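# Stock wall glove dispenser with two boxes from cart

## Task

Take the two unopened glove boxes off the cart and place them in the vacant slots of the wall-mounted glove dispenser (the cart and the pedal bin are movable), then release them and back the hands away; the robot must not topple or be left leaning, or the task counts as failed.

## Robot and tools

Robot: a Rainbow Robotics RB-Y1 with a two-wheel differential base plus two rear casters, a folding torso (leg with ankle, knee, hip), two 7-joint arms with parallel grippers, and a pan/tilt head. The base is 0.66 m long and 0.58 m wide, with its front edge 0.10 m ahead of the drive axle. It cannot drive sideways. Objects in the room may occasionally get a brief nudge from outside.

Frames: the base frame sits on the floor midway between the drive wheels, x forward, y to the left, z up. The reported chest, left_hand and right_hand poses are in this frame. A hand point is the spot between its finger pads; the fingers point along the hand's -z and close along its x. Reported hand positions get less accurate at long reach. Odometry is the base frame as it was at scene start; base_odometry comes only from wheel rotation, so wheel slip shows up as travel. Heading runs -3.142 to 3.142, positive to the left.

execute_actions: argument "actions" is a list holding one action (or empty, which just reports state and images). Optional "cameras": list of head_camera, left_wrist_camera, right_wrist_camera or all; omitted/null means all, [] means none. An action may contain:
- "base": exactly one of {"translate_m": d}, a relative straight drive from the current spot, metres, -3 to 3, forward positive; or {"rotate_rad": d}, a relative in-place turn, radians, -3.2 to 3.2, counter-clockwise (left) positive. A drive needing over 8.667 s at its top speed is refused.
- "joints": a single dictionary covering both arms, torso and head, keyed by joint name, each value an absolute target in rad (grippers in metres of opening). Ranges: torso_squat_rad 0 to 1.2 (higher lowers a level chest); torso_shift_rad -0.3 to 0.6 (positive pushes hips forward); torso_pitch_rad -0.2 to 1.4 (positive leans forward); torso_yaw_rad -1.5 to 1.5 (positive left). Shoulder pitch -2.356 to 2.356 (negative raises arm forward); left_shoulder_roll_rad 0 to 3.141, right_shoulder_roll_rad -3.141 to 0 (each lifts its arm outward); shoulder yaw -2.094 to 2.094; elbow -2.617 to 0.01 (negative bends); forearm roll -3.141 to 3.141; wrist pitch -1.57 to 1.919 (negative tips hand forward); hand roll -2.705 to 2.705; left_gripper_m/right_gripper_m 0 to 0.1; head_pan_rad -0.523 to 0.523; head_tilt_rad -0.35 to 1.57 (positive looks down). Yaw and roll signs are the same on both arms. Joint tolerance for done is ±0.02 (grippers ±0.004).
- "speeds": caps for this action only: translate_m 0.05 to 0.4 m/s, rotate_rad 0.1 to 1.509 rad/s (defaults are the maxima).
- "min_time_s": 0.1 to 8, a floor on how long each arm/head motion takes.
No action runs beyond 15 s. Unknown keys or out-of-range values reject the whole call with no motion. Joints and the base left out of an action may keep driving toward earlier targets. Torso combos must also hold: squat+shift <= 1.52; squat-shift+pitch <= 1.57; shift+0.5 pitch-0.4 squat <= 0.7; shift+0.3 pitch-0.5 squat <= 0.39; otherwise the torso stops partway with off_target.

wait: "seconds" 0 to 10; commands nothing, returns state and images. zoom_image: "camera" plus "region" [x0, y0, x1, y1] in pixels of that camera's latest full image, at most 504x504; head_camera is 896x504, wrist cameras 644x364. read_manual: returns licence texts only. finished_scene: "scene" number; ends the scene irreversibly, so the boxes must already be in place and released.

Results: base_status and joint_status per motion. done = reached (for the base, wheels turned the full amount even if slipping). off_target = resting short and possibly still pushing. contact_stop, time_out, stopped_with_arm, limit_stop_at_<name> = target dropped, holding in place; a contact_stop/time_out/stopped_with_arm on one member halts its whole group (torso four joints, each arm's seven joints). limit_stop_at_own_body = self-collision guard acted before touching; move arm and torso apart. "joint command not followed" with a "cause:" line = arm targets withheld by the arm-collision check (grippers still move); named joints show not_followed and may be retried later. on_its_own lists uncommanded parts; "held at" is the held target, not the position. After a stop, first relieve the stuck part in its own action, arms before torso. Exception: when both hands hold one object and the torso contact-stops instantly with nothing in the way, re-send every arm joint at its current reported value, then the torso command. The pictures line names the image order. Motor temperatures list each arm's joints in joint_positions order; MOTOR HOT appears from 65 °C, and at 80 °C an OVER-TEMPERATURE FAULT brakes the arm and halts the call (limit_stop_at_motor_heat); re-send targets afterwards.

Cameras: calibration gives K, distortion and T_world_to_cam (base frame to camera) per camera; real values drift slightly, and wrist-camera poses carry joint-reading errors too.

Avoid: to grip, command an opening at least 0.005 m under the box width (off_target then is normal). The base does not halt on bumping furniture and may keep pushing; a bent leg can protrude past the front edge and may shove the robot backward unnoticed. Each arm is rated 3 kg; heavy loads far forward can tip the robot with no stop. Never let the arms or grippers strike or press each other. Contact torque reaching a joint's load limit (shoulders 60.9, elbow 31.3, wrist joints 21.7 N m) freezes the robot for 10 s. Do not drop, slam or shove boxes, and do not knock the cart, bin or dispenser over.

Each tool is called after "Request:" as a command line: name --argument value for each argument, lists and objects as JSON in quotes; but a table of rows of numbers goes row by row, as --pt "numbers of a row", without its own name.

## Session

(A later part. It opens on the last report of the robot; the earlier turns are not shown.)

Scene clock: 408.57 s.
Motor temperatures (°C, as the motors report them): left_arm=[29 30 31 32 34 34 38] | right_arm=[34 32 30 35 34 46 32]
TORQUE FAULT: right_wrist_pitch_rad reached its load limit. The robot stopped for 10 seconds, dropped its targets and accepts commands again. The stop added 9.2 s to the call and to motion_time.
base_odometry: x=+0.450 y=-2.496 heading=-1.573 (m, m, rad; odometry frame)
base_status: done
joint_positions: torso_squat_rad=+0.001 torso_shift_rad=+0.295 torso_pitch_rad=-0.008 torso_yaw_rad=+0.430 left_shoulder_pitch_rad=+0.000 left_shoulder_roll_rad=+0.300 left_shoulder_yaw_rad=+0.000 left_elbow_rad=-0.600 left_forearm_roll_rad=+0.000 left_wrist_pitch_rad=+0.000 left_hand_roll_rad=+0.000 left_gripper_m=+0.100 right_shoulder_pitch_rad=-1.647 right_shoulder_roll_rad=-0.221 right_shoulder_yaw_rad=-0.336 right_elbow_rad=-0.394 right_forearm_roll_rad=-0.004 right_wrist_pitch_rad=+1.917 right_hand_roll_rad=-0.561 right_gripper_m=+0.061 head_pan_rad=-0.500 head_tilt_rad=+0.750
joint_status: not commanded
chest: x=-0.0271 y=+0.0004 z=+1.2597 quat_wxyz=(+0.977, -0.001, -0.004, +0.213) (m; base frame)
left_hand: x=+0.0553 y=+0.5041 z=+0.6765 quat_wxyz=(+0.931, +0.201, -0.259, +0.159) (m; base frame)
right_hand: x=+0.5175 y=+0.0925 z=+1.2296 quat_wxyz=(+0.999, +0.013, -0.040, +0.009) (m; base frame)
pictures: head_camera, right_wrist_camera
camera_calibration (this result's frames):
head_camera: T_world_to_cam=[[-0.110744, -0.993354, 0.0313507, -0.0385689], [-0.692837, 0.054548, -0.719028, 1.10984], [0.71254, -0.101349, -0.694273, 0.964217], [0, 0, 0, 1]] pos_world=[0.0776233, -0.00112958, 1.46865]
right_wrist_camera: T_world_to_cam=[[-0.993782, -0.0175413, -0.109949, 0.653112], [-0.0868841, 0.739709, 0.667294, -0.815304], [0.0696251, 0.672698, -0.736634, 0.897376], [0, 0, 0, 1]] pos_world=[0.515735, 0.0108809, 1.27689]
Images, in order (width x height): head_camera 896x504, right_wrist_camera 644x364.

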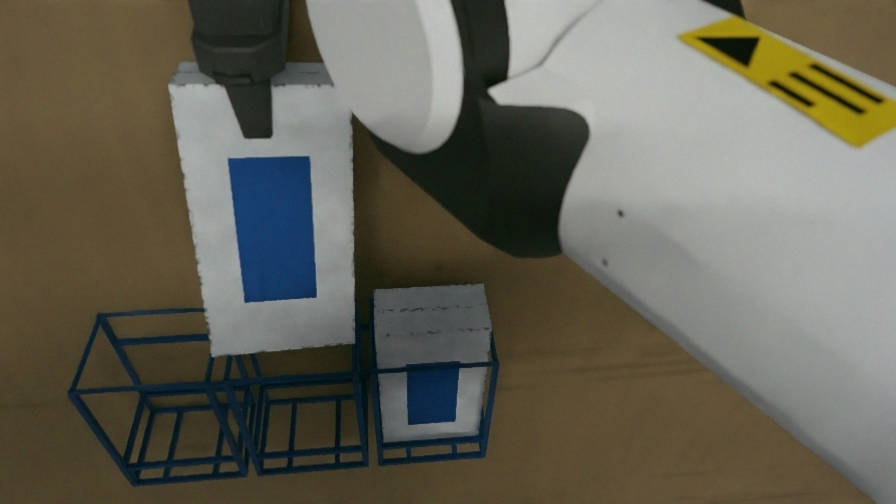

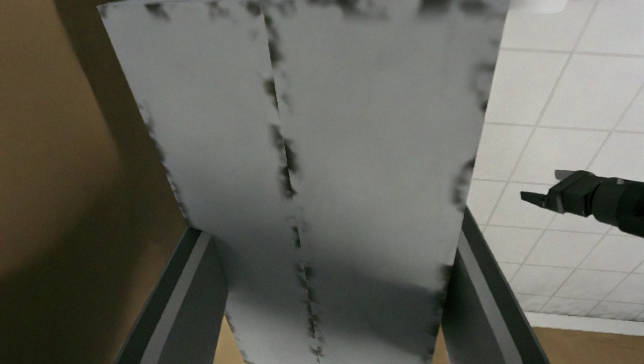

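Request:
execute_actions --actions '[{"base":{"translate_m":-0.012},"speeds":{"translate_m":0.05}}]' --cameras '[]'

Request:
execute_actions --actions '[{"joints":{"right_shoulder_pitch_rad":-1.65,"right_shoulder_roll_rad":-0.23,"right_elbow_rad":-0.4,"right_wrist_pitch_rad":1.88,"torso_squat_rad":0.4}}]' --cameras '["head_camera"]'

Scene clock: 416.50 s.
Motor temperatures (°C, as the motors report them): left_arm=[29 30 31 32 34 34 38] | right_arm=[34 32 30 36 34 47 32]
base_odometry: x=+0.450 y=-2.484 heading=-1.573 (m, m, rad; odometry frame)
base_status: done
joint_positions: torso_squat_rad=+0.001 torso_shift_rad=+0.297 torso_pitch_rad=-0.005 torso_yaw_rad=+0.430 left_shoulder_pitch_rad=+0.000 left_shoulder_roll_rad=+0.300 left_shoulder_yaw_rad=+0.000 left_elbow_rad=-0.600 left_forearm_roll_rad=+0.000 left_wrist_pitch_rad=+0.000 left_hand_roll_rad=+0.000 left_gripper_m=+0.100 right_shoulder_pitch_rad=-1.647 right_shoulder_roll_rad=-0.225 right_shoulder_yaw_rad=-0.336 right_elbow_rad=-0.396 right_forearm_roll_rad=-0.003 right_wrist_pitch_rad=+1.914 right_hand_roll_rad=-0.560 right_gripper_m=+0.061 head_pan_rad=-0.500 head_tilt_rad=+0.750
joint_status: not commanded
chest: x=-0.0251 y=+0.0006 z=+1.2594 quat_wxyz=(+0.977, -0.001, -0.003, +0.213) (m; base frame)
left_hand: x=+0.0555 y=+0.5042 z=+0.6758 quat_wxyz=(+0.932, +0.201, -0.258, +0.159) (m; base frame)
right_hand: x=+0.5215 y=+0.0917 z=+1.2289 quat_wxyz=(+0.999, +0.015, -0.042, +0.007) (m; base frame)
pictures: none
No camera images: the call's "cameras" was empty. Leave "cameras" out to get every camera's image.

Scene clock: 418.70 s.
Motor temperatures (°C, as the motors report them): left_arm=[29 30 31 32 34 34 38] | right_arm=[34 32 30 36 34 47 32]
base_odometry: x=+0.450 y=-2.484 heading=-1.573 (m, m, rad; odometry frame)
base_status: not commanded
joint_positions: torso_squat_rad=+0.400 torso_shift_rad=+0.297 torso_pitch_rad=-0.006 torso_yaw_rad=+0.430 left_shoulder_pitch_rad=+0.000 left_shoulder_roll_rad=+0.300 left_shoulder_yaw_rad=+0.000 left_elbow_rad=-0.600 left_forearm_roll_rad=+0.000 left_wrist_pitch_rad=+0.000 left_hand_roll_rad=+0.000 left_gripper_m=+0.100 right_shoulder_pitch_rad=-1.649 right_shoulder_roll_rad=-0.229 right_shoulder_yaw_rad=-0.336 right_elbow_rad=-0.399 right_forearm_roll_rad=-0.003 right_wrist_pitch_rad=+1.880 right_hand_roll_rad=-0.560 right_gripper_m=+0.061 head_pan_rad=-0.500 head_tilt_rad=+0.750
joint_status: all done
chest: x=-0.0414 y=+0.0006 z=+1.2065 quat_wxyz=(+0.977, -0.001, -0.003, +0.213) (m; base frame)
left_hand: x=+0.0394 y=+0.5041 z=+0.6230 quat_wxyz=(+0.932, +0.201, -0.258, +0.159) (m; base frame)
right_hand: x=+0.5135 y=+0.0947 z=+1.1798 quat_wxyz=(+0.998, +0.025, -0.059, +0.005) (m; base frame)
pictures: head_camera
camera_calibration (this result's frames):
head_camera: T_world_to_cam=[[-0.110623, -0.993351, 0.0318949, -0.0389866], [-0.694691, 0.0543332, -0.717254, 1.05949], [0.710751, -0.101502, -0.696082, 0.939648], [0, 0, 0, 1]] pos_world=[0.0638498, -0.000917091, 1.41524]
Images, in order (width x height): head_camera 896x504.

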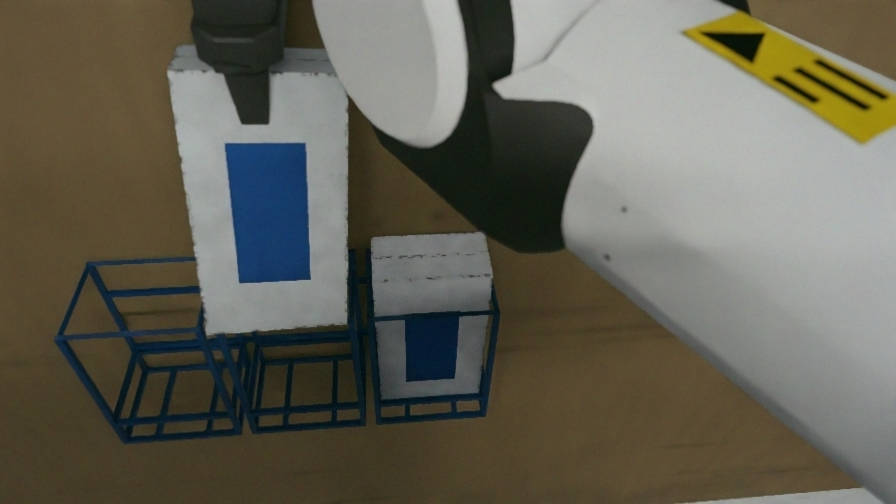

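Request:
execute_actions --actions '[{"base":{"translate_m":-0.03},"speeds":{"translate_m":0.05},"joints":{"torso_squat_rad":0.15,"torso_pitch_rad":-0.13,"torso_yaw_rad":0.4,"right_hand_roll_rad":-0.53,"head_tilt_rad":0.9}}]' --cameras '["head_camera"]'

Scene clock: 437.90 s.
Motor temperatures (°C, as the motors report them): left_arm=[28 30 31 32 34 34 38] | right_arm=[34 31 30 35 34 40 32]
base_odometry: x=+0.450 y=-2.454 heading=-1.572 (m, m, rad; odometry frame)
base_status: done
joint_positions: torso_squat_rad=+0.150 torso_shift_rad=+0.297 torso_pitch_rad=-0.130 torso_yaw_rad=+0.400 left_shoulder_pitch_rad=+0.000 left_shoulder_roll_rad=+0.300 left_shoulder_yaw_rad=+0.000 left_elbow_rad=-0.600 left_forearm_roll_rad=+0.000 left_wrist_pitch_rad=+0.000 left_hand_roll_rad=+0.000 left_gripper_m=+0.100 right_shoulder_pitch_rad=-1.649 right_shoulder_roll_rad=-0.229 right_shoulder_yaw_rad=-0.336 right_elbow_rad=-0.399 right_forearm_roll_rad=-0.003 right_wrist_pitch_rad=+1.880 right_hand_roll_rad=-0.530 right_gripper_m=+0.061 head_pan_rad=-0.500 head_tilt_rad=+0.900
joint_status: all done
chest: x=-0.0658 y=+0.0006 z=+1.2493 quat_wxyz=(+0.978, -0.013, -0.063, +0.198) (m; base frame)
left_hand: x=+0.1014 y=+0.5016 z=+0.6821 quat_wxyz=(+0.916, +0.188, -0.318, +0.157) (m; base frame)
right_hand: x=+0.4908 y=+0.0781 z=+1.2916 quat_wxyz=(+0.992, +0.023, -0.122, +0.007) (m; base frame)
pictures: head_camera
camera_calibration (this result's frames):
head_camera: T_world_to_cam=[[-0.138487, -0.990152, 0.020491, -0.0318428], [-0.71067, 0.0849446, -0.698379, 1.02789], [0.689761, -0.111279, -0.715435, 1.0314], [0, 0, 0, 1]] pos_world=[0.014661, -0.00407002, 1.45641]
Images, in order (width x height): head_camera 896x504.

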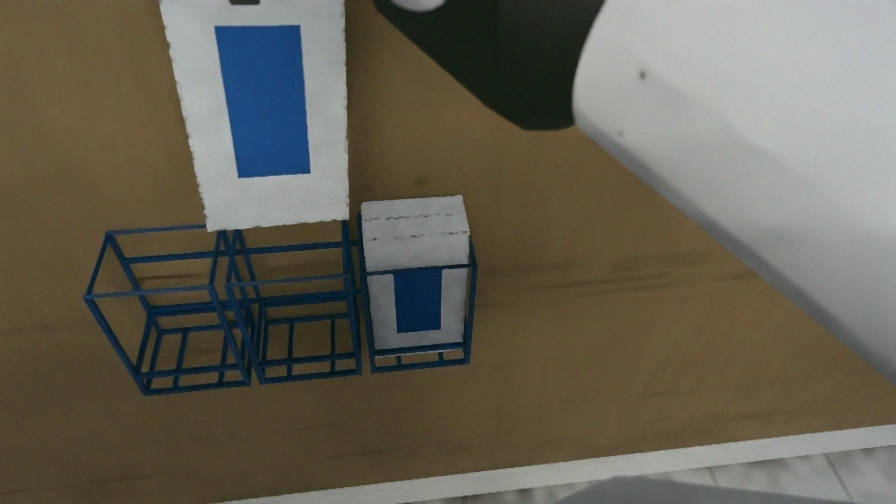

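Request:
execute_actions --actions '[{"base":{"translate_m":0.05},"speeds":{"translate_m":0.05},"joints":{"torso_squat_rad":0.55,"head_tilt_rad":0.8}}]' --cameras '["head_camera"]'

Scene clock: 444.63 s.
Motor temperatures (°C, as the motors report them): left_arm=[28 30 31 32 34 34 38] | right_arm=[34 31 30 35 34 39 32]
base_odometry: x=+0.450 y=-2.504 heading=-1.572 (m, m, rad; odometry frame)
base_status: done
joint_positions: torso_squat_rad=+0.550 torso_shift_rad=+0.296 torso_pitch_rad=-0.130 torso_yaw_rad=+0.400 left_shoulder_pitch_rad=+0.000 left_shoulder_roll_rad=+0.300 left_shoulder_yaw_rad=+0.000 left_elbow_rad=-0.600 left_forearm_roll_rad=+0.000 left_wrist_pitch_rad=+0.000 left_hand_roll_rad=+0.000 left_gripper_m=+0.100 right_shoulder_pitch_rad=-1.649 right_shoulder_roll_rad=-0.229 right_shoulder_yaw_rad=-0.336 right_elbow_rad=-0.399 right_forearm_roll_rad=-0.003 right_wrist_pitch_rad=+1.880 right_hand_roll_rad=-0.530 right_gripper_m=+0.061 head_pan_rad=-0.500 head_tilt_rad=+0.800
joint_status: all done
chest: x=-0.0937 y=+0.0005 z=+1.1581 quat_wxyz=(+0.978, -0.013, -0.064, +0.198) (m; base frame)
left_hand: x=+0.0735 y=+0.5016 z=+0.5910 quat_wxyz=(+0.916, +0.188, -0.318, +0.157) (m; base frame)
right_hand: x=+0.4628 y=+0.0780 z=+1.2006 quat_wxyz=(+0.992, +0.023, -0.122, +0.007) (m; base frame)
pictures: head_camera
camera_calibration (this result's frames):
head_camera: T_world_to_cam=[[-0.141608, -0.989789, 0.0162892, -0.0285419], [-0.637446, 0.0785846, -0.766477, 1.04417], [0.75737, -0.118923, -0.642065, 0.892592], [0, 0, 0, 1]] pos_world=[-0.0144613, -0.00415678, 1.3739]
Images, in order (width x height): head_camera 896x504.

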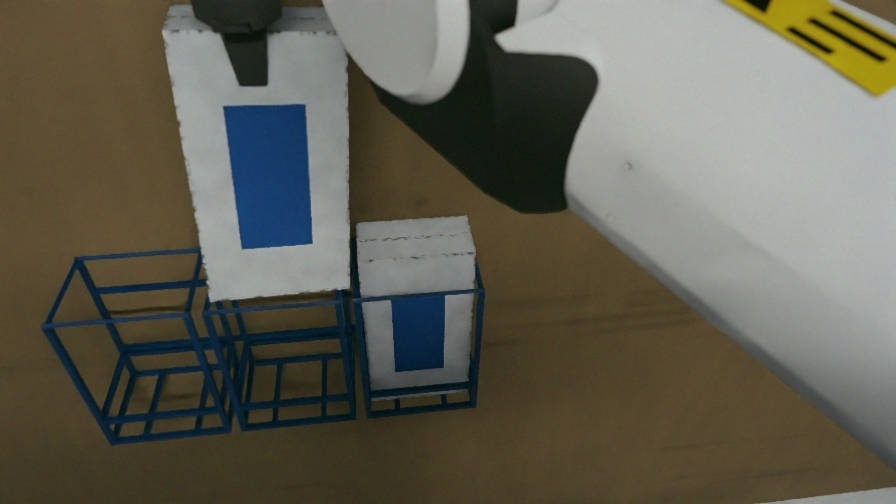

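Request:
execute_actions --actions '[{"base":{"translate_m":0.03},"speeds":{"translate_m":0.05}}]' --cameras '[]'

Request:
execute_actions --actions '[{"base":{"translate_m":0.015},"speeds":{"translate_m":0.05},"joints":{"torso_squat_rad":0.75}}]' --cameras '["head_camera"]'

Scene clock: 450.67 s.
Motor temperatures (°C, as the motors report them): left_arm=[28 30 31 32 34 34 38] | right_arm=[34 31 30 34 33 38 32]
base_odometry: x=+0.450 y=-2.534 heading=-1.573 (m, m, rad; odometry frame)
base_status: done
joint_positions: torso_squat_rad=+0.550 torso_shift_rad=+0.297 torso_pitch_rad=-0.130 torso_yaw_rad=+0.400 left_shoulder_pitch_rad=+0.000 left_shoulder_roll_rad=+0.300 left_shoulder_yaw_rad=+0.000 left_elbow_rad=-0.600 left_forearm_roll_rad=+0.000 left_wrist_pitch_rad=+0.000 left_hand_roll_rad=+0.000 left_gripper_m=+0.100 right_shoulder_pitch_rad=-1.649 right_shoulder_roll_rad=-0.230 right_shoulder_yaw_rad=-0.336 right_elbow_rad=-0.399 right_forearm_roll_rad=-0.003 right_wrist_pitch_rad=+1.880 right_hand_roll_rad=-0.530 right_gripper_m=+0.061 head_pan_rad=-0.500 head_tilt_rad=+0.800
joint_status: not commanded
chest: x=-0.0936 y=+0.0005 z=+1.1581 quat_wxyz=(+0.978, -0.013, -0.064, +0.198) (m; base frame)
left_hand: x=+0.0735 y=+0.5015 z=+0.5909 quat_wxyz=(+0.916, +0.188, -0.318, +0.157) (m; base frame)
right_hand: x=+0.4629 y=+0.0780 z=+1.2005 quat_wxyz=(+0.992, +0.023, -0.122, +0.007) (m; base frame)
pictures: none
No camera images: the call's "cameras" was empty. Leave "cameras" out to get every camera's image.

Scene clock: 452.17 s.
Motor temperatures (°C, as the motors report them): left_arm=[28 30 31 32 34 34 38] | right_arm=[33 31 30 34 33 38 32]
base_odometry: x=+0.450 y=-2.549 heading=-1.573 (m, m, rad; odometry frame)
base_status: done
joint_positions: torso_squat_rad=+0.729 torso_shift_rad=+0.294 torso_pitch_rad=-0.135 torso_yaw_rad=+0.400 left_shoulder_pitch_rad=+0.000 left_shoulder_roll_rad=+0.300 left_shoulder_yaw_rad=+0.000 left_elbow_rad=-0.600 left_forearm_roll_rad=+0.000 left_wrist_pitch_rad=+0.000 left_hand_roll_rad=+0.000 left_gripper_m=+0.100 right_shoulder_pitch_rad=-1.656 right_shoulder_roll_rad=-0.232 right_shoulder_yaw_rad=-0.336 right_elbow_rad=-0.404 right_forearm_roll_rad=-0.003 right_wrist_pitch_rad=+1.879 right_hand_roll_rad=-0.530 right_gripper_m=+0.061 head_pan_rad=-0.500 head_tilt_rad=+0.800
joint_status: torso_squat_rad contact_stop (moved +0.179 of +0.200)
on_its_own: torso_squat_rad is held at +0.729, not at your +0.750, since a contact_stop
chest: x=-0.1182 y=+0.0005 z=+1.0865 quat_wxyz=(+0.978, -0.013, -0.066, +0.198) (m; base frame)
left_hand: x=+0.0518 y=+0.5015 z=+0.5202 quat_wxyz=(+0.915, +0.188, -0.320, +0.158) (m; base frame)
right_hand: x=+0.4389 y=+0.0787 z=+1.1373 quat_wxyz=(+0.991, +0.026, -0.130, +0.007) (m; base frame)
pictures: head_camera
camera_calibration (this result's frames):
head_camera: T_world_to_cam=[[-0.141591, -0.989802, 0.0155931, -0.0301282], [-0.63355, 0.0785031, -0.769709, 0.977744], [0.760636, -0.118863, -0.638205, 0.861357], [0, 0, 0, 1]] pos_world=[-0.0399946, -0.00419387, 1.30277]
Images, in order (width x height): head_camera 896x504.

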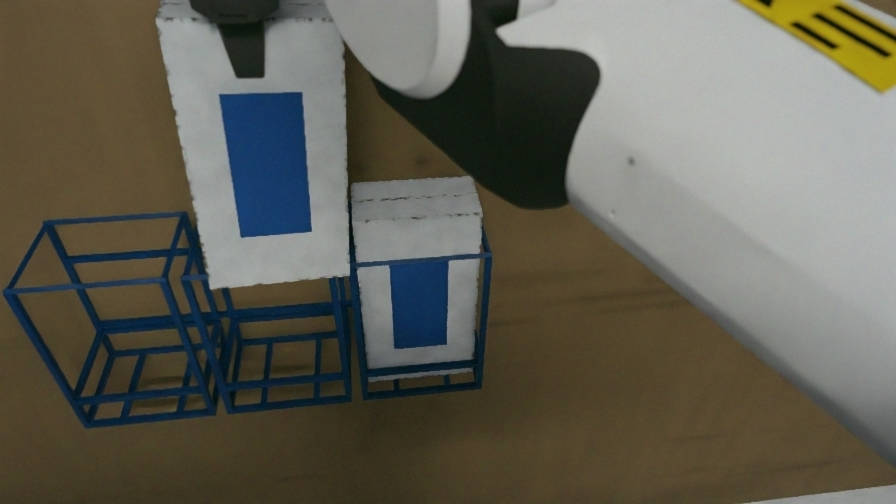

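Request:
execute_actions --actions '[{"joints":{"torso_squat_rad":0.64}}]' --cameras '[]'

Request:
execute_actions --actions '[{"base":{"translate_m":0.025},"speeds":{"translate_m":0.05},"joints":{"right_shoulder_pitch_rad":-1.65,"right_elbow_rad":-0.4,"right_wrist_pitch_rad":1.88}}]' --cameras '["head_camera"]'

Request:
execute_actions --actions '[{"base":{"translate_m":0.02},"speeds":{"translate_m":0.05},"joints":{"torso_squat_rad":0.8}}]' --cameras '["head_camera"]'

Scene clock: 460.87 s.
Motor temperatures (°C, as the motors report them): left_arm=[28 30 31 32 34 34 38] | right_arm=[33 31 30 34 33 37 32]
base_odometry: x=+0.450 y=-2.549 heading=-1.573 (m, m, rad; odometry frame)
base_status: not commanded
joint_positions: torso_squat_rad=+0.640 torso_shift_rad=+0.295 torso_pitch_rad=-0.133 torso_yaw_rad=+0.400 left_shoulder_pitch_rad=+0.000 left_shoulder_roll_rad=+0.300 left_shoulder_yaw_rad=+0.000 left_elbow_rad=-0.600 left_forearm_roll_rad=+0.000 left_wrist_pitch_rad=+0.000 left_hand_roll_rad=+0.000 left_gripper_m=+0.100 right_shoulder_pitch_rad=-1.650 right_shoulder_roll_rad=-0.230 right_shoulder_yaw_rad=-0.336 right_elbow_rad=-0.400 right_forearm_roll_rad=-0.003 right_wrist_pitch_rad=+1.880 right_hand_roll_rad=-0.530 right_gripper_m=+0.061 head_pan_rad=-0.500 head_tilt_rad=+0.800
joint_status: all done
chest: x=-0.1056 y=+0.0005 z=+1.1244 quat_wxyz=(+0.978, -0.013, -0.065, +0.198) (m; base frame)
left_hand: x=+0.0632 y=+0.5015 z=+0.5577 quat_wxyz=(+0.915, +0.188, -0.319, +0.157) (m; base frame)
right_hand: x=+0.4509 y=+0.0780 z=+1.1689 quat_wxyz=(+0.992, +0.023, -0.124, +0.007) (m; base frame)
pictures: none
No camera images: the call's "cameras" was empty. Leave "cameras" out to get every camera's image.

Scene clock: 461.93 s.
Motor temperatures (°C, as the motors report them): left_arm=[28 30 31 32 34 34 38] | right_arm=[33 31 30 34 33 37 32]
base_odometry: x=+0.450 y=-2.573 heading=-1.574 (m, m, rad; odometry frame)
base_status: done
joint_positions: torso_squat_rad=+0.640 torso_shift_rad=+0.294 torso_pitch_rad=-0.135 torso_yaw_rad=+0.400 left_shoulder_pitch_rad=+0.000 left_shoulder_roll_rad=+0.300 left_shoulder_yaw_rad=+0.000 left_elbow_rad=-0.600 left_forearm_roll_rad=+0.000 left_wrist_pitch_rad=+0.000 left_hand_roll_rad=+0.000 left_gripper_m=+0.100 right_shoulder_pitch_rad=-1.649 right_shoulder_roll_rad=-0.226 right_shoulder_yaw_rad=-0.336 right_elbow_rad=-0.398 right_forearm_roll_rad=-0.004 right_wrist_pitch_rad=+1.884 right_hand_roll_rad=-0.530 right_gripper_m=+0.061 head_pan_rad=-0.500 head_tilt_rad=+0.800
joint_status: all done
chest: x=-0.1071 y=+0.0004 z=+1.1243 quat_wxyz=(+0.978, -0.013, -0.066, +0.198) (m; base frame)
left_hand: x=+0.0632 y=+0.5015 z=+0.5583 quat_wxyz=(+0.915, +0.188, -0.321, +0.158) (m; base frame)
right_hand: x=+0.4473 y=+0.0788 z=+1.1684 quat_wxyz=(+0.992, +0.022, -0.121, +0.008) (m; base frame)
pictures: head_camera
camera_calibration (this result's frames):
head_camera: T_world_to_cam=[[-0.14174, -0.989785, 0.0153454, -0.0289786], [-0.633248, 0.0787461, -0.769932, 1.01415], [0.760859, -0.118848, -0.637941, 0.87679], [0, 0, 0, 1]] pos_world=[-0.0290148, -0.00433815, 1.34061]
Images, in order (width x height): head_camera 896x504.

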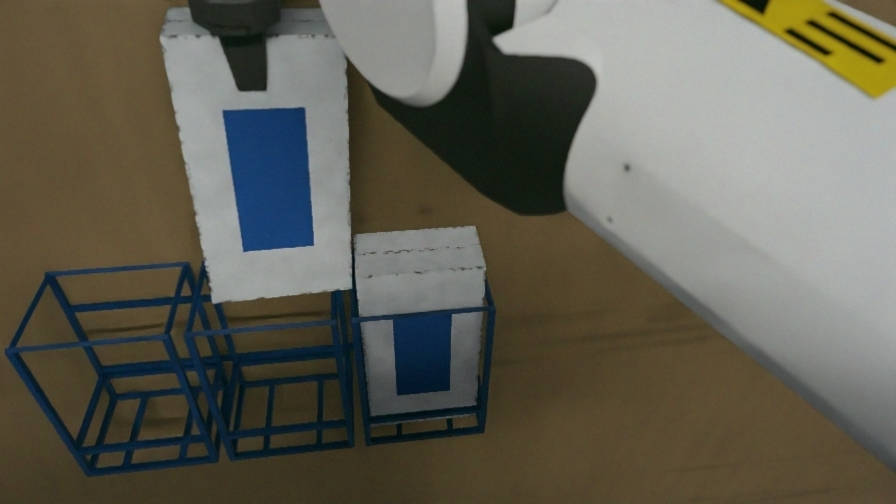

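Scene clock: 472.20 s.
Motor temperatures (°C, as the motors report them): left_arm=[28 30 31 32 34 34 38] | right_arm=[32 31 30 34 34 43 32]
TORQUE FAULT: right_wrist_pitch_rad reached its load limit. The robot stopped for 10 seconds, dropped its targets and accepts commands again. The stop added 9.3 s to the call and to motion_time.
base_odometry: x=+0.450 y=-2.584 heading=-1.575 (m, m, rad; odometry frame)
base_status: translate_m torque_fault (by the wheels' count: +0.011 of +0.020)
joint_positions: torso_squat_rad=+0.656 torso_shift_rad=+0.289 torso_pitch_rad=-0.145 torso_yaw_rad=+0.400 left_shoulder_pitch_rad=+0.000 left_shoulder_roll_rad=+0.300 left_shoulder_yaw_rad=+0.000 left_elbow_rad=-0.600 left_forearm_roll_rad=+0.000 left_wrist_pitch_rad=+0.000 left_hand_roll_rad=+0.000 left_gripper_m=+0.100 right_shoulder_pitch_rad=-1.653 right_shoulder_roll_rad=-0.222 right_shoulder_yaw_rad=-0.336 right_elbow_rad=-0.397 right_forearm_roll_rad=-0.005 right_wrist_pitch_rad=+1.889 right_hand_roll_rad=-0.531 right_gripper_m=+0.061 head_pan_rad=-0.500 head_tilt_rad=+0.800
joint_status: torso_squat_rad contact_stop (moved +0.015 of +0.160)
on_its_own: torso_squat_rad is held at +0.655, not at your +0.800, since a contact_stop
chest: x=-0.1142 y=+0.0003 z=+1.1185 quat_wxyz=(+0.978, -0.014, -0.071, +0.198) (m; base frame)
left_hand: x=+0.0615 y=+0.5014 z=+0.5542 quat_wxyz=(+0.913, +0.187, -0.325, +0.158) (m; base frame)
right_hand: x=+0.4374 y=+0.0806 z=+1.1684 quat_wxyz=(+0.992, +0.022, -0.124, +0.011) (m; base frame)
pictures: head_camera
camera_calibration (this result's frames):
head_camera: T_world_to_cam=[[-0.142113, -0.989754, 0.0137896, -0.0283261], [-0.626204, 0.0791063, -0.775636, 1.01241], [0.766598, -0.118863, -0.63103, 0.871355], [0, 0, 0, 1]] pos_world=[-0.0380301, -0.0045522, 1.3355]
Images, in order (width x height): head_camera 896x504.

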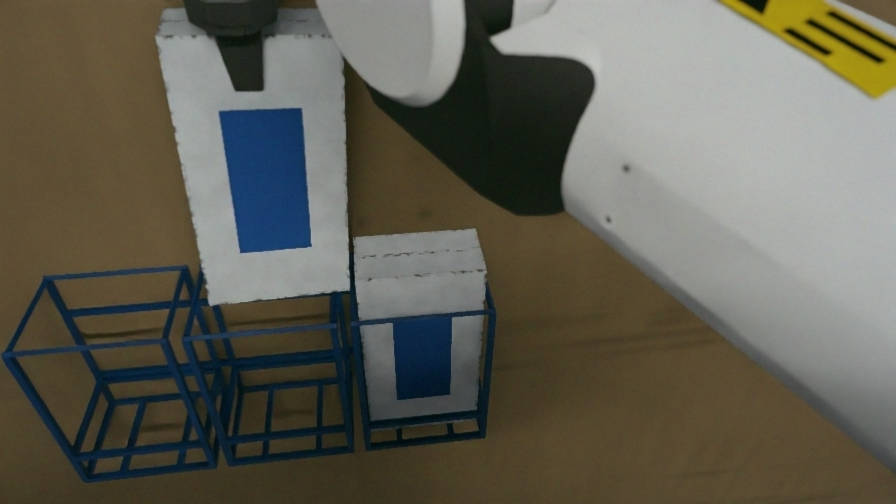

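Request:
execute_actions --actions '[{"base":{"translate_m":-0.024},"speeds":{"translate_m":0.05}}]' --cameras '[]'

Request:
execute_actions --actions '[{"joints":{"right_shoulder_pitch_rad":-1.65,"right_shoulder_roll_rad":-0.23,"right_elbow_rad":-0.4,"right_wrist_pitch_rad":1.88,"torso_pitch_rad":-0.13,"torso_shift_rad":0.3,"torso_squat_rad":0.64}}]' --cameras '[]'

Request:
execute_actions --actions '[{"base":{"translate_m":0.016},"speeds":{"translate_m":0.05},"joints":{"torso_squat_rad":0.78}}]' --cameras '["head_camera"]'

Scene clock: 481.33 s.
Motor temperatures (°C, as the motors report them): left_arm=[28 30 31 32 34 34 38] | right_arm=[32 32 30 34 34 46 32]
base_odometry: x=+0.450 y=-2.560 heading=-1.574 (m, m, rad; odometry frame)
base_status: done
joint_positions: torso_squat_rad=+0.655 torso_shift_rad=+0.291 torso_pitch_rad=-0.141 torso_yaw_rad=+0.400 left_shoulder_pitch_rad=+0.000 left_shoulder_roll_rad=+0.300 left_shoulder_yaw_rad=+0.000 left_elbow_rad=-0.600 left_forearm_roll_rad=+0.000 left_wrist_pitch_rad=+0.000 left_hand_roll_rad=+0.000 left_gripper_m=+0.100 right_shoulder_pitch_rad=-1.651 right_shoulder_roll_rad=-0.225 right_shoulder_yaw_rad=-0.336 right_elbow_rad=-0.398 right_forearm_roll_rad=-0.004 right_wrist_pitch_rad=+1.885 right_hand_roll_rad=-0.531 right_gripper_m=+0.061 head_pan_rad=-0.500 head_tilt_rad=+0.800
joint_status: not commanded
on_its_own: torso_squat_rad is held at +0.655, not at your +0.800, since a contact_stop
chest: x=-0.1119 y=+0.0005 z=+1.1186 quat_wxyz=(+0.978, -0.014, -0.069, +0.198) (m; base frame)
left_hand: x=+0.0616 y=+0.5015 z=+0.5534 quat_wxyz=(+0.914, +0.187, -0.323, +0.158) (m; base frame)
right_hand: x=+0.4415 y=+0.0797 z=+1.1664 quat_wxyz=(+0.992, +0.022, -0.124, +0.009) (m; base frame)
pictures: none
No camera images: the call's "cameras" was empty. Leave "cameras" out to get every camera's image.

Scene clock: 482.03 s.
Motor temperatures (°C, as the motors report them): left_arm=[28 30 31 32 34 34 38] | right_arm=[32 32 30 34 34 46 32]
base_odometry: x=+0.450 y=-2.560 heading=-1.574 (m, m, rad; odometry frame)
base_status: not commanded
joint_positions: torso_squat_rad=+0.640 torso_shift_rad=+0.300 torso_pitch_rad=-0.129 torso_yaw_rad=+0.400 left_shoulder_pitch_rad=+0.000 left_shoulder_roll_rad=+0.300 left_shoulder_yaw_rad=+0.000 left_elbow_rad=-0.600 left_forearm_roll_rad=+0.000 left_wrist_pitch_rad=+0.000 left_hand_roll_rad=+0.000 left_gripper_m=+0.100 right_shoulder_pitch_rad=-1.649 right_shoulder_roll_rad=-0.229 right_shoulder_yaw_rad=-0.336 right_elbow_rad=-0.399 right_forearm_roll_rad=-0.004 right_wrist_pitch_rad=+1.880 right_hand_roll_rad=-0.531 right_gripper_m=+0.061 head_pan_rad=-0.500 head_tilt_rad=+0.800
joint_status: all done
chest: x=-0.1019 y=+0.0005 z=+1.1237 quat_wxyz=(+0.978, -0.013, -0.063, +0.198) (m; base frame)
left_hand: x=+0.0652 y=+0.5015 z=+0.5565 quat_wxyz=(+0.916, +0.188, -0.318, +0.157) (m; base frame)
right_hand: x=+0.4544 y=+0.0782 z=+1.1660 quat_wxyz=(+0.992, +0.024, -0.121, +0.007) (m; base frame)
pictures: none
No camera images: the call's "cameras" was empty. Leave "cameras" out to get every camera's image.

Scene clock: 483.37 s.
Motor temperatures (°C, as the motors report them): left_arm=[28 30 31 32 34 34 38] | right_arm=[32 32 30 34 34 45 32]
base_odometry: x=+0.450 y=-2.576 heading=-1.574 (m, m, rad; odometry frame)
base_status: done
joint_positions: torso_squat_rad=+0.739 torso_shift_rad=+0.297 torso_pitch_rad=-0.137 torso_yaw_rad=+0.400 left_shoulder_pitch_rad=+0.000 left_shoulder_roll_rad=+0.300 left_shoulder_yaw_rad=+0.000 left_elbow_rad=-0.600 left_forearm_roll_rad=+0.000 left_wrist_pitch_rad=+0.000 left_hand_roll_rad=+0.000 left_gripper_m=+0.100 right_shoulder_pitch_rad=-1.657 right_shoulder_roll_rad=-0.232 right_shoulder_yaw_rad=-0.336 right_elbow_rad=-0.404 right_forearm_roll_rad=-0.005 right_wrist_pitch_rad=+1.879 right_hand_roll_rad=-0.531 right_gripper_m=+0.061 head_pan_rad=-0.500 head_tilt_rad=+0.800
joint_status: torso_squat_rad contact_stop (moved +0.100 of +0.140)
on_its_own: torso_squat_rad is held at +0.739, not at your +0.780, since a contact_stop
chest: x=-0.1187 y=+0.0005 z=+1.0815 quat_wxyz=(+0.978, -0.014, -0.067, +0.198) (m; base frame)
left_hand: x=+0.0523 y=+0.5014 z=+0.5155 quat_wxyz=(+0.915, +0.188, -0.321, +0.158) (m; base frame)
right_hand: x=+0.4380 y=+0.0795 z=+1.1335 quat_wxyz=(+0.991, +0.027, -0.131, +0.008) (m; base frame)
pictures: head_camera
camera_calibration (this result's frames):
head_camera: T_world_to_cam=[[-0.141621, -0.989801, 0.0154345, -0.029912], [-0.632286, 0.0784489, -0.770753, 0.974857], [0.761681, -0.118914, -0.636947, 0.857293], [0, 0, 0, 1]] pos_world=[-0.0408318, -0.00413937, 1.29789]
Images, in order (width x height): head_camera 896x504.

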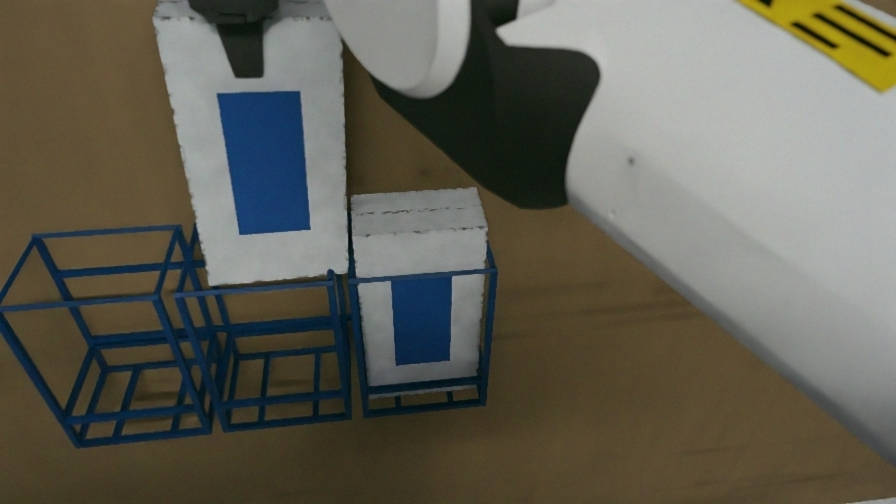

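Request:
execute_actions --actions '[{"base":{"translate_m":-0.005},"speeds":{"translate_m":0.05},"joints":{"torso_squat_rad":0.68}}]' --cameras '[]'

Request:
execute_actions --actions '[{"joints":{"torso_yaw_rad":0.435,"right_hand_roll_rad":-0.565,"right_shoulder_pitch_rad":-1.65,"right_elbow_rad":-0.4,"torso_pitch_rad":-0.13}}]' --cameras '[]'

Request:
execute_actions --actions '[{"base":{"translate_m":0.012},"speeds":{"translate_m":0.05},"joints":{"torso_squat_rad":0.82}}]' --cameras '["head_camera"]'

Scene clock: 490.43 s.
Motor temperatures (°C, as the motors report them): left_arm=[28 30 31 32 34 34 38] | right_arm=[31 31 30 34 34 43 32]
base_odometry: x=+0.450 y=-2.571 heading=-1.574 (m, m, rad; odometry frame)
base_status: done
joint_positions: torso_squat_rad=+0.680 torso_shift_rad=+0.298 torso_pitch_rad=-0.134 torso_yaw_rad=+0.400 left_shoulder_pitch_rad=+0.000 left_shoulder_roll_rad=+0.300 left_shoulder_yaw_rad=+0.000 left_elbow_rad=-0.600 left_forearm_roll_rad=+0.000 left_wrist_pitch_rad=+0.000 left_hand_roll_rad=+0.000 left_gripper_m=+0.100 right_shoulder_pitch_rad=-1.650 right_shoulder_roll_rad=-0.230 right_shoulder_yaw_rad=-0.336 right_elbow_rad=-0.400 right_forearm_roll_rad=-0.004 right_wrist_pitch_rad=+1.880 right_hand_roll_rad=-0.531 right_gripper_m=+0.061 head_pan_rad=-0.500 head_tilt_rad=+0.800
joint_status: all done
chest: x=-0.1095 y=+0.0006 z=+1.1074 quat_wxyz=(+0.978, -0.013, -0.066, +0.198) (m; base frame)
left_hand: x=+0.0601 y=+0.5015 z=+0.5410 quat_wxyz=(+0.915, +0.188, -0.320, +0.157) (m; base frame)
right_hand: x=+0.4467 y=+0.0783 z=+1.1527 quat_wxyz=(+0.992, +0.024, -0.124, +0.007) (m; base frame)
pictures: none
No camera images: the call's "cameras" was empty. Leave "cameras" out to get every camera's image.

Scene clock: 491.07 s.
Motor temperatures (°C, as the motors report them): left_arm=[28 30 31 32 34 34 38] | right_arm=[31 31 30 34 34 43 32]
base_odometry: x=+0.450 y=-2.571 heading=-1.574 (m, m, rad; odometry frame)
base_status: not commanded
joint_positions: torso_squat_rad=+0.680 torso_shift_rad=+0.298 torso_pitch_rad=-0.130 torso_yaw_rad=+0.435 left_shoulder_pitch_rad=+0.000 left_shoulder_roll_rad=+0.300 left_shoulder_yaw_rad=+0.000 left_elbow_rad=-0.600 left_forearm_roll_rad=+0.000 left_wrist_pitch_rad=+0.000 left_hand_roll_rad=+0.000 left_gripper_m=+0.100 right_shoulder_pitch_rad=-1.650 right_shoulder_roll_rad=-0.229 right_shoulder_yaw_rad=-0.336 right_elbow_rad=-0.400 right_forearm_roll_rad=-0.004 right_wrist_pitch_rad=+1.880 right_hand_roll_rad=-0.565 right_gripper_m=+0.061 head_pan_rad=-0.500 head_tilt_rad=+0.800
joint_status: all done
chest: x=-0.1081 y=+0.0006 z=+1.1076 quat_wxyz=(+0.974, -0.014, -0.063, +0.215) (m; base frame)
left_hand: x=+0.0416 y=+0.5044 z=+0.5381 quat_wxyz=(+0.913, +0.192, -0.314, +0.174) (m; base frame)
right_hand: x=+0.4452 y=+0.0978 z=+1.1499 quat_wxyz=(+0.992, +0.026, -0.121, +0.008) (m; base frame)
pictures: none
No camera images: the call's "cameras" was empty. Leave "cameras" out to get every camera's image.

Scene clock: 492.33 s.
Motor temperatures (°C, as the motors report them): left_arm=[28 30 31 32 34 34 38] | right_arm=[31 31 30 34 34 43 32]
base_odometry: x=+0.450 y=-2.583 heading=-1.574 (m, m, rad; odometry frame)
base_status: done
joint_positions: torso_squat_rad=+0.820 torso_shift_rad=+0.298 torso_pitch_rad=-0.130 torso_yaw_rad=+0.435 left_shoulder_pitch_rad=+0.000 left_shoulder_roll_rad=+0.300 left_shoulder_yaw_rad=+0.000 left_elbow_rad=-0.600 left_forearm_roll_rad=+0.000 left_wrist_pitch_rad=+0.000 left_hand_roll_rad=+0.000 left_gripper_m=+0.100 right_shoulder_pitch_rad=-1.650 right_shoulder_roll_rad=-0.229 right_shoulder_yaw_rad=-0.336 right_elbow_rad=-0.400 right_forearm_roll_rad=-0.004 right_wrist_pitch_rad=+1.880 right_hand_roll_rad=-0.565 right_gripper_m=+0.061 head_pan_rad=-0.500 head_tilt_rad=+0.800
joint_status: all done
chest: x=-0.1279 y=+0.0005 z=+1.0438 quat_wxyz=(+0.974, -0.014, -0.063, +0.215) (m; base frame)
left_hand: x=+0.0221 y=+0.5044 z=+0.4744 quat_wxyz=(+0.913, +0.192, -0.315, +0.174) (m; base frame)
right_hand: x=+0.4254 y=+0.0978 z=+1.0862 quat_wxyz=(+0.992, +0.026, -0.121, +0.008) (m; base frame)
pictures: head_camera
camera_calibration (this result's frames):
head_camera: T_world_to_cam=[[-0.107261, -0.994013, 0.0208379, -0.0319235], [-0.639696, 0.0529529, -0.766802, 0.934943], [0.761107, -0.0955777, -0.641545, 0.844991], [0, 0, 0, 1]] pos_world=[-0.0484742, -0.000477911, 1.25968]
Images, in order (width x height): head_camera 896x504.

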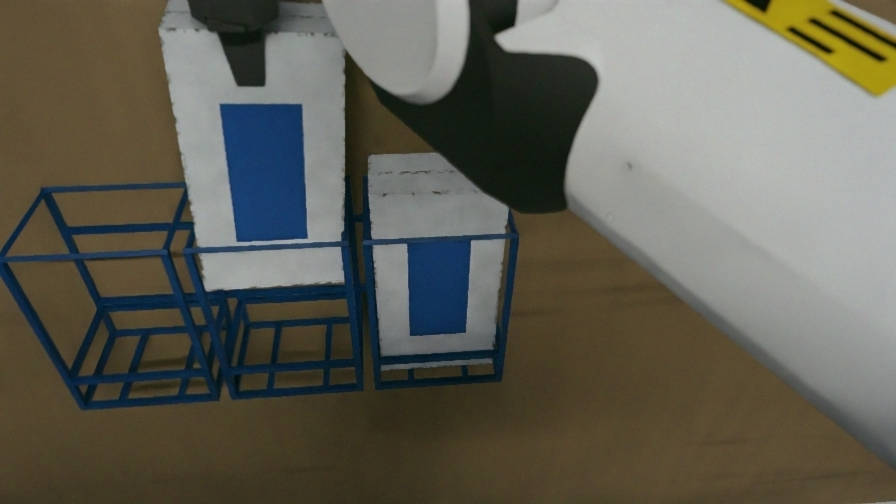

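Request:
execute_actions --actions '[{"base":{"translate_m":0.03},"speeds":{"translate_m":0.05},"joints":{"torso_squat_rad":1.0}}]' --cameras '["head_camera"]'

Request:
execute_actions --actions '[{"base":{"translate_m":0.03},"speeds":{"translate_m":0.05},"joints":{"torso_squat_rad":1.15}}]' --cameras '["head_camera"]'

Scene clock: 500.30 s.
Motor temperatures (°C, as the motors report them): left_arm=[28 30 31 33 34 34 38] | right_arm=[32 31 30 34 34 41 32]
base_odometry: x=+0.450 y=-2.613 heading=-1.574 (m, m, rad; odometry frame)
base_status: done
joint_positions: torso_squat_rad=+1.000 torso_shift_rad=+0.298 torso_pitch_rad=-0.130 torso_yaw_rad=+0.435 left_shoulder_pitch_rad=+0.000 left_shoulder_roll_rad=+0.300 left_shoulder_yaw_rad=+0.000 left_elbow_rad=-0.600 left_forearm_roll_rad=+0.000 left_wrist_pitch_rad=+0.000 left_hand_roll_rad=+0.000 left_gripper_m=+0.100 right_shoulder_pitch_rad=-1.650 right_shoulder_roll_rad=-0.229 right_shoulder_yaw_rad=-0.336 right_elbow_rad=-0.400 right_forearm_roll_rad=-0.005 right_wrist_pitch_rad=+1.880 right_hand_roll_rad=-0.565 right_gripper_m=+0.061 head_pan_rad=-0.500 head_tilt_rad=+0.800
joint_status: all done
chest: x=-0.1571 y=+0.0004 z=+0.9489 quat_wxyz=(+0.974, -0.014, -0.063, +0.215) (m; base frame)
left_hand: x=-0.0071 y=+0.5043 z=+0.3795 quat_wxyz=(+0.913, +0.192, -0.315, +0.174) (m; base frame)
right_hand: x=+0.3962 y=+0.0979 z=+0.9914 quat_wxyz=(+0.992, +0.026, -0.121, +0.008) (m; base frame)
pictures: head_camera
camera_calibration (this result's frames):
head_camera: T_world_to_cam=[[-0.107261, -0.994012, 0.0208461, -0.033166], [-0.639627, 0.0529381, -0.76686, 0.843506], [0.761165, -0.095588, -0.641475, 0.806237], [0, 0, 0, 1]] pos_world=[-0.0777076, -0.000554452, 1.16472]
Images, in order (width x height): head_camera 896x504.

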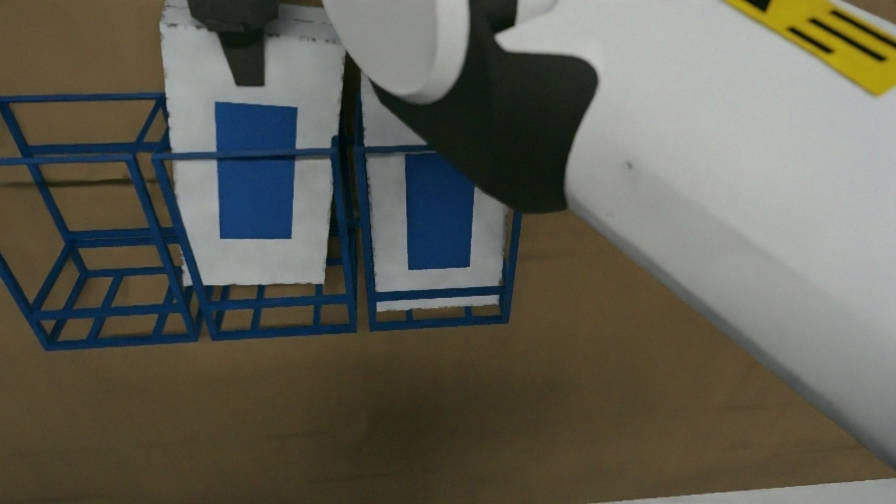

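Scene clock: 501.47 s.
Motor temperatures (°C, as the motors report them): left_arm=[28 30 31 33 34 34 38] | right_arm=[32 31 30 34 34 40 32]
base_odometry: x=+0.450 y=-2.642 heading=-1.575 (m, m, rad; odometry frame)
base_status: done
joint_positions: torso_squat_rad=+1.075 torso_shift_rad=+0.295 torso_pitch_rad=-0.137 torso_yaw_rad=+0.435 left_shoulder_pitch_rad=+0.000 left_shoulder_roll_rad=+0.300 left_shoulder_yaw_rad=+0.000 left_elbow_rad=-0.600 left_forearm_roll_rad=+0.000 left_wrist_pitch_rad=+0.000 left_hand_roll_rad=+0.000 left_gripper_m=+0.100 right_shoulder_pitch_rad=-1.657 right_shoulder_roll_rad=-0.231 right_shoulder_yaw_rad=-0.336 right_elbow_rad=-0.403 right_forearm_roll_rad=-0.005 right_wrist_pitch_rad=+1.882 right_hand_roll_rad=-0.565 right_gripper_m=+0.062 head_pan_rad=-0.500 head_tilt_rad=+0.800
joint_status: torso_squat_rad contact_stop (moved +0.075 of +0.150)
on_its_own: torso_squat_rad is held at +1.075, not at your +1.150, since a contact_stop
chest: x=-0.1733 y=+0.0002 z=+0.9056 quat_wxyz=(+0.974, -0.015, -0.067, +0.215) (m; base frame)
left_hand: x=-0.0196 y=+0.5042 z=+0.3374 quat_wxyz=(+0.912, +0.191, -0.318, +0.174) (m; base frame)
right_hand: x=+0.3793 y=+0.0987 z=+0.9566 quat_wxyz=(+0.991, +0.028, -0.128, +0.008) (m; base frame)
pictures: head_camera
camera_calibration (this result's frames):
head_camera: T_world_to_cam=[[-0.10725, -0.994035, 0.0197889, -0.0332303], [-0.634462, 0.0531028, -0.771128, 0.804724], [0.765477, -0.0952586, -0.636373, 0.786954], [0, 0, 0, 1]] pos_world=[-0.0953929, -0.000801074, 1.122]
Images, in order (width x height): head_camera 896x504.

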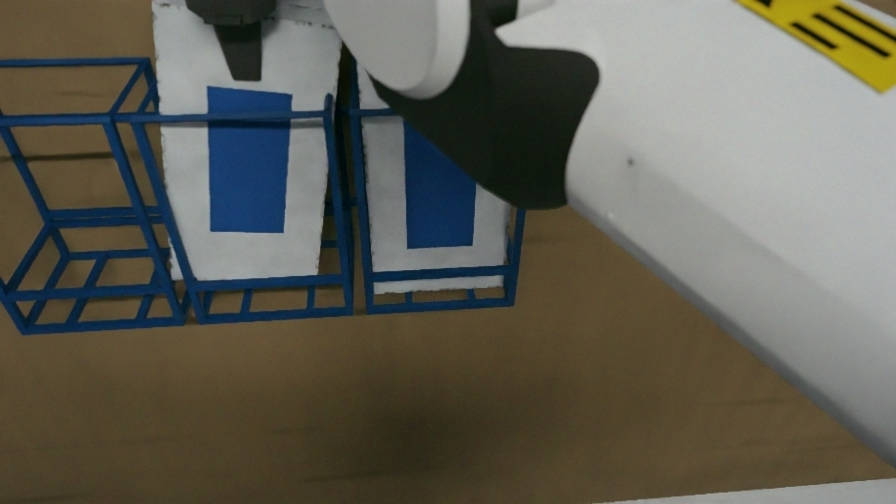

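Request:
execute_actions --actions '[{"joints":{"right_gripper_m":0.085}}]' --cameras '[]'

Request:
execute_actions --actions '[{"base":{"translate_m":-0.04},"speeds":{"translate_m":0.05},"joints":{"torso_squat_rad":0.75,"right_shoulder_pitch_rad":-1.65,"right_elbow_rad":-0.4}}]' --cameras '[]'

Request:
execute_actions --actions '[{"base":{"translate_m":-0.45},"speeds":{"translate_m":0.2},"joints":{"torso_squat_rad":0.3,"torso_pitch_rad":0,"torso_yaw_rad":0,"head_pan_rad":0.1,"head_tilt_rad":0.8,"right_shoulder_pitch_rad":-0.6,"right_elbow_rad":-0.8,"right_wrist_pitch_rad":1.0,"right_hand_roll_rad":0,"right_shoulder_roll_rad":-0.4}}]' --cameras '["head_camera"]'

Scene clock: 510.97 s.
Motor temperatures (°C, as the motors report them): left_arm=[28 30 31 33 34 34 38] | right_arm=[31 31 30 33 34 40 32]
base_odometry: x=+0.450 y=-2.642 heading=-1.575 (m, m, rad; odometry frame)
base_status: not commanded
joint_positions: torso_squat_rad=+1.075 torso_shift_rad=+0.295 torso_pitch_rad=-0.137 torso_yaw_rad=+0.435 left_shoulder_pitch_rad=+0.000 left_shoulder_roll_rad=+0.300 left_shoulder_yaw_rad=+0.000 left_elbow_rad=-0.600 left_forearm_roll_rad=+0.000 left_wrist_pitch_rad=+0.000 left_hand_roll_rad=+0.000 left_gripper_m=+0.100 right_shoulder_pitch_rad=-1.654 right_shoulder_roll_rad=-0.227 right_shoulder_yaw_rad=-0.336 right_elbow_rad=-0.400 right_forearm_roll_rad=-0.006 right_wrist_pitch_rad=+1.883 right_hand_roll_rad=-0.565 right_gripper_m=+0.082 head_pan_rad=-0.500 head_tilt_rad=+0.800
joint_status: all done
on_its_own: torso_squat_rad is held at +1.075, not at your +1.150, since a contact_stop
chest: x=-0.1732 y=+0.0002 z=+0.9056 quat_wxyz=(+0.974, -0.015, -0.067, +0.215) (m; base frame)
left_hand: x=-0.0197 y=+0.5042 z=+0.3373 quat_wxyz=(+0.912, +0.191, -0.318, +0.174) (m; base frame)
right_hand: x=+0.3780 y=+0.0994 z=+0.9533 quat_wxyz=(+0.992, +0.027, -0.124, +0.010) (m; base frame)
pictures: none
No camera images: the call's "cameras" was empty. Leave "cameras" out to get every camera's image.

Scene clock: 522.17 s.
Motor temperatures (°C, as the motors report them): left_arm=[28 30 31 33 34 34 38] | right_arm=[31 32 30 34 35 42 32]
TORQUE FAULT: right_wrist_pitch_rad reached its load limit. The robot stopped for 10 seconds, dropped its targets and accepts commands again. The stop added 9.5 s to the call and to motion_time.
base_odometry: x=+0.450 y=-2.602 heading=-1.574 (m, m, rad; odometry frame)
base_status: done
joint_positions: torso_squat_rad=+0.818 torso_shift_rad=+0.294 torso_pitch_rad=-0.137 torso_yaw_rad=+0.435 left_shoulder_pitch_rad=+0.000 left_shoulder_roll_rad=+0.300 left_shoulder_yaw_rad=+0.000 left_elbow_rad=-0.600 left_forearm_roll_rad=+0.000 left_wrist_pitch_rad=+0.000 left_hand_roll_rad=+0.000 left_gripper_m=+0.100 right_shoulder_pitch_rad=-1.648 right_shoulder_roll_rad=-0.219 right_shoulder_yaw_rad=-0.338 right_elbow_rad=-0.394 right_forearm_roll_rad=-0.008 right_wrist_pitch_rad=+1.887 right_hand_roll_rad=-0.565 right_gripper_m=+0.083 head_pan_rad=-0.500 head_tilt_rad=+0.800
joint_status: torso_squat_rad contact_stop (moved -0.257 of -0.325); the others done
on_its_own: torso_squat_rad is held at +0.818, not at your +0.750, since a contact_stop
chest: x=-0.1315 y=+0.0004 z=+1.0449 quat_wxyz=(+0.974, -0.015, -0.067, +0.215) (m; base frame)
left_hand: x=+0.0224 y=+0.5044 z=+0.4766 quat_wxyz=(+0.912, +0.191, -0.318, +0.174) (m; base frame)
right_hand: x=+0.4163 y=+0.1011 z=+1.0861 quat_wxyz=(+0.993, +0.023, -0.115, +0.013) (m; base frame)
pictures: none
No camera images: the call's "cameras" was empty. Leave "cameras" out to get every camera's image.

not run: a stop came earlier in this reply.

Request:
execute_actions --actions '[{"base":{"translate_m":-0.4},"speeds":{"translate_m":0.2},"joints":{"head_pan_rad":-0.3,"head_tilt_rad":0.8}}]' --cameras '["head_camera"]'

Scene clock: 528.33 s.
Motor temperatures (°C, as the motors report them): left_arm=[28 30 31 33 34 34 38] | right_arm=[32 32 30 34 35 41 32]
base_odometry: x=+0.452 y=-2.202 heading=-1.575 (m, m, rad; odometry frame)
base_status: done
joint_positions: torso_squat_rad=+0.818 torso_shift_rad=+0.295 torso_pitch_rad=-0.136 torso_yaw_rad=+0.435 left_shoulder_pitch_rad=+0.000 left_shoulder_roll_rad=+0.300 left_shoulder_yaw_rad=+0.000 left_elbow_rad=-0.600 left_forearm_roll_rad=+0.000 left_wrist_pitch_rad=+0.000 left_hand_roll_rad=+0.000 left_gripper_m=+0.100 right_shoulder_pitch_rad=-1.648 right_shoulder_roll_rad=-0.223 right_shoulder_yaw_rad=-0.337 right_elbow_rad=-0.396 right_forearm_roll_rad=-0.007 right_wrist_pitch_rad=+1.885 right_hand_roll_rad=-0.565 right_gripper_m=+0.085 head_pan_rad=-0.300 head_tilt_rad=+0.800
joint_status: all done
on_its_own: torso_squat_rad is held at +0.818, not at your +0.750, since a contact_stop
chest: x=-0.1308 y=+0.0004 z=+1.0449 quat_wxyz=(+0.974, -0.015, -0.066, +0.215) (m; base frame)
left_hand: x=+0.0225 y=+0.5044 z=+0.4765 quat_wxyz=(+0.912, +0.191, -0.317, +0.174) (m; base frame)
right_hand: x=+0.4189 y=+0.0999 z=+1.0873 quat_wxyz=(+0.993, +0.024, -0.118, +0.011) (m; base frame)
pictures: head_camera
camera_calibration (this result's frames):
head_camera: T_world_to_cam=[[0.0905672, -0.99477, 0.047222, -0.0379658], [-0.630947, -0.0940009, -0.77011, 0.939824], [0.770521, 0.039952, -0.636161, 0.84212], [0, 0, 0, 1]] pos_world=[-0.0524535, 0.0169327, 1.26128]
Images, in order (width x height): head_camera 896x504.

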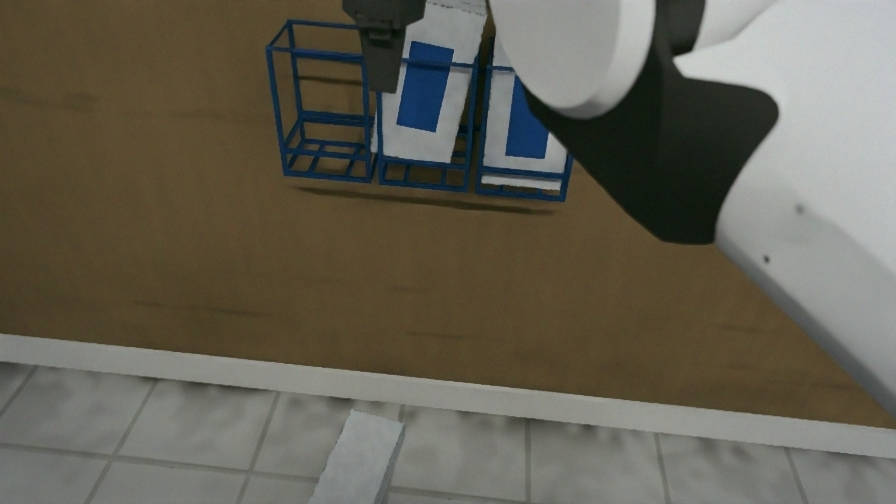

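Request:
execute_actions --actions '[{"base":{"translate_m":-0.15},"joints":{"torso_squat_rad":0.8,"torso_pitch_rad":0.3,"torso_yaw_rad":0,"head_pan_rad":0.2,"head_tilt_rad":0.9,"right_shoulder_pitch_rad":-0.3,"right_elbow_rad":-0.8,"right_wrist_pitch_rad":0.5,"right_hand_roll_rad":0,"right_shoulder_roll_rad":-0.4,"right_shoulder_yaw_rad":0,"left_shoulder_roll_rad":0.4}}]' --cameras '["head_camera"]'

Scene clock: 534.90 s.
Motor temperatures (°C, as the motors report them): left_arm=[28 30 31 32 34 34 38] | right_arm=[32 31 30 34 35 40 32]
base_odometry: x=+0.452 y=-2.052 heading=-1.576 (m, m, rad; odometry frame)
base_status: done
joint_positions: torso_squat_rad=+0.800 torso_shift_rad=+0.295 torso_pitch_rad=+0.300 torso_yaw_rad=+0.000 left_shoulder_pitch_rad=+0.000 left_shoulder_roll_rad=+0.400 left_shoulder_yaw_rad=+0.000 left_elbow_rad=-0.600 left_forearm_roll_rad=+0.000 left_wrist_pitch_rad=+0.000 left_hand_roll_rad=+0.000 left_gripper_m=+0.100 right_shoulder_pitch_rad=-0.300 right_shoulder_roll_rad=-0.400 right_shoulder_yaw_rad=+0.000 right_elbow_rad=-0.800 right_forearm_roll_rad=-0.007 right_wrist_pitch_rad=+0.500 right_hand_roll_rad=+0.000 right_gripper_m=+0.085 head_pan_rad=+0.200 head_tilt_rad=+0.900
joint_status: all done
chest: x=+0.0053 y=+0.0005 z=+1.0427 quat_wxyz=(+0.989, +0.000, +0.149, +0.000) (m; base frame)
left_hand: x=+0.1077 y=+0.4911 z=+0.4247 quat_wxyz=(+0.969, +0.179, -0.147, -0.087) (m; base frame)
right_hand: x=+0.3038 y=-0.4534 z=+0.4684 quat_wxyz=(+0.970, -0.179, -0.148, +0.076) (m; base frame)
pictures: head_camera
camera_calibration (this result's frames):
head_camera: T_world_to_cam=[[0.167496, -0.985803, -0.0117069, -0.000738316], [-0.927113, -0.153464, -0.341921, 0.565586], [0.33527, 0.068124, -0.939656, 1.06808], [0, 0, 0, 1]] pos_world=[0.16639, 0.013307, 1.19701]
Images, in order (width x height): head_camera 896x504.

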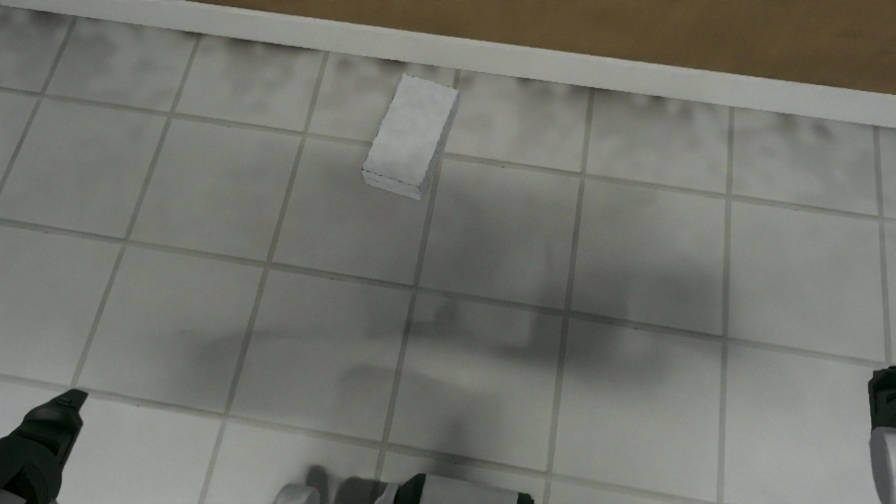

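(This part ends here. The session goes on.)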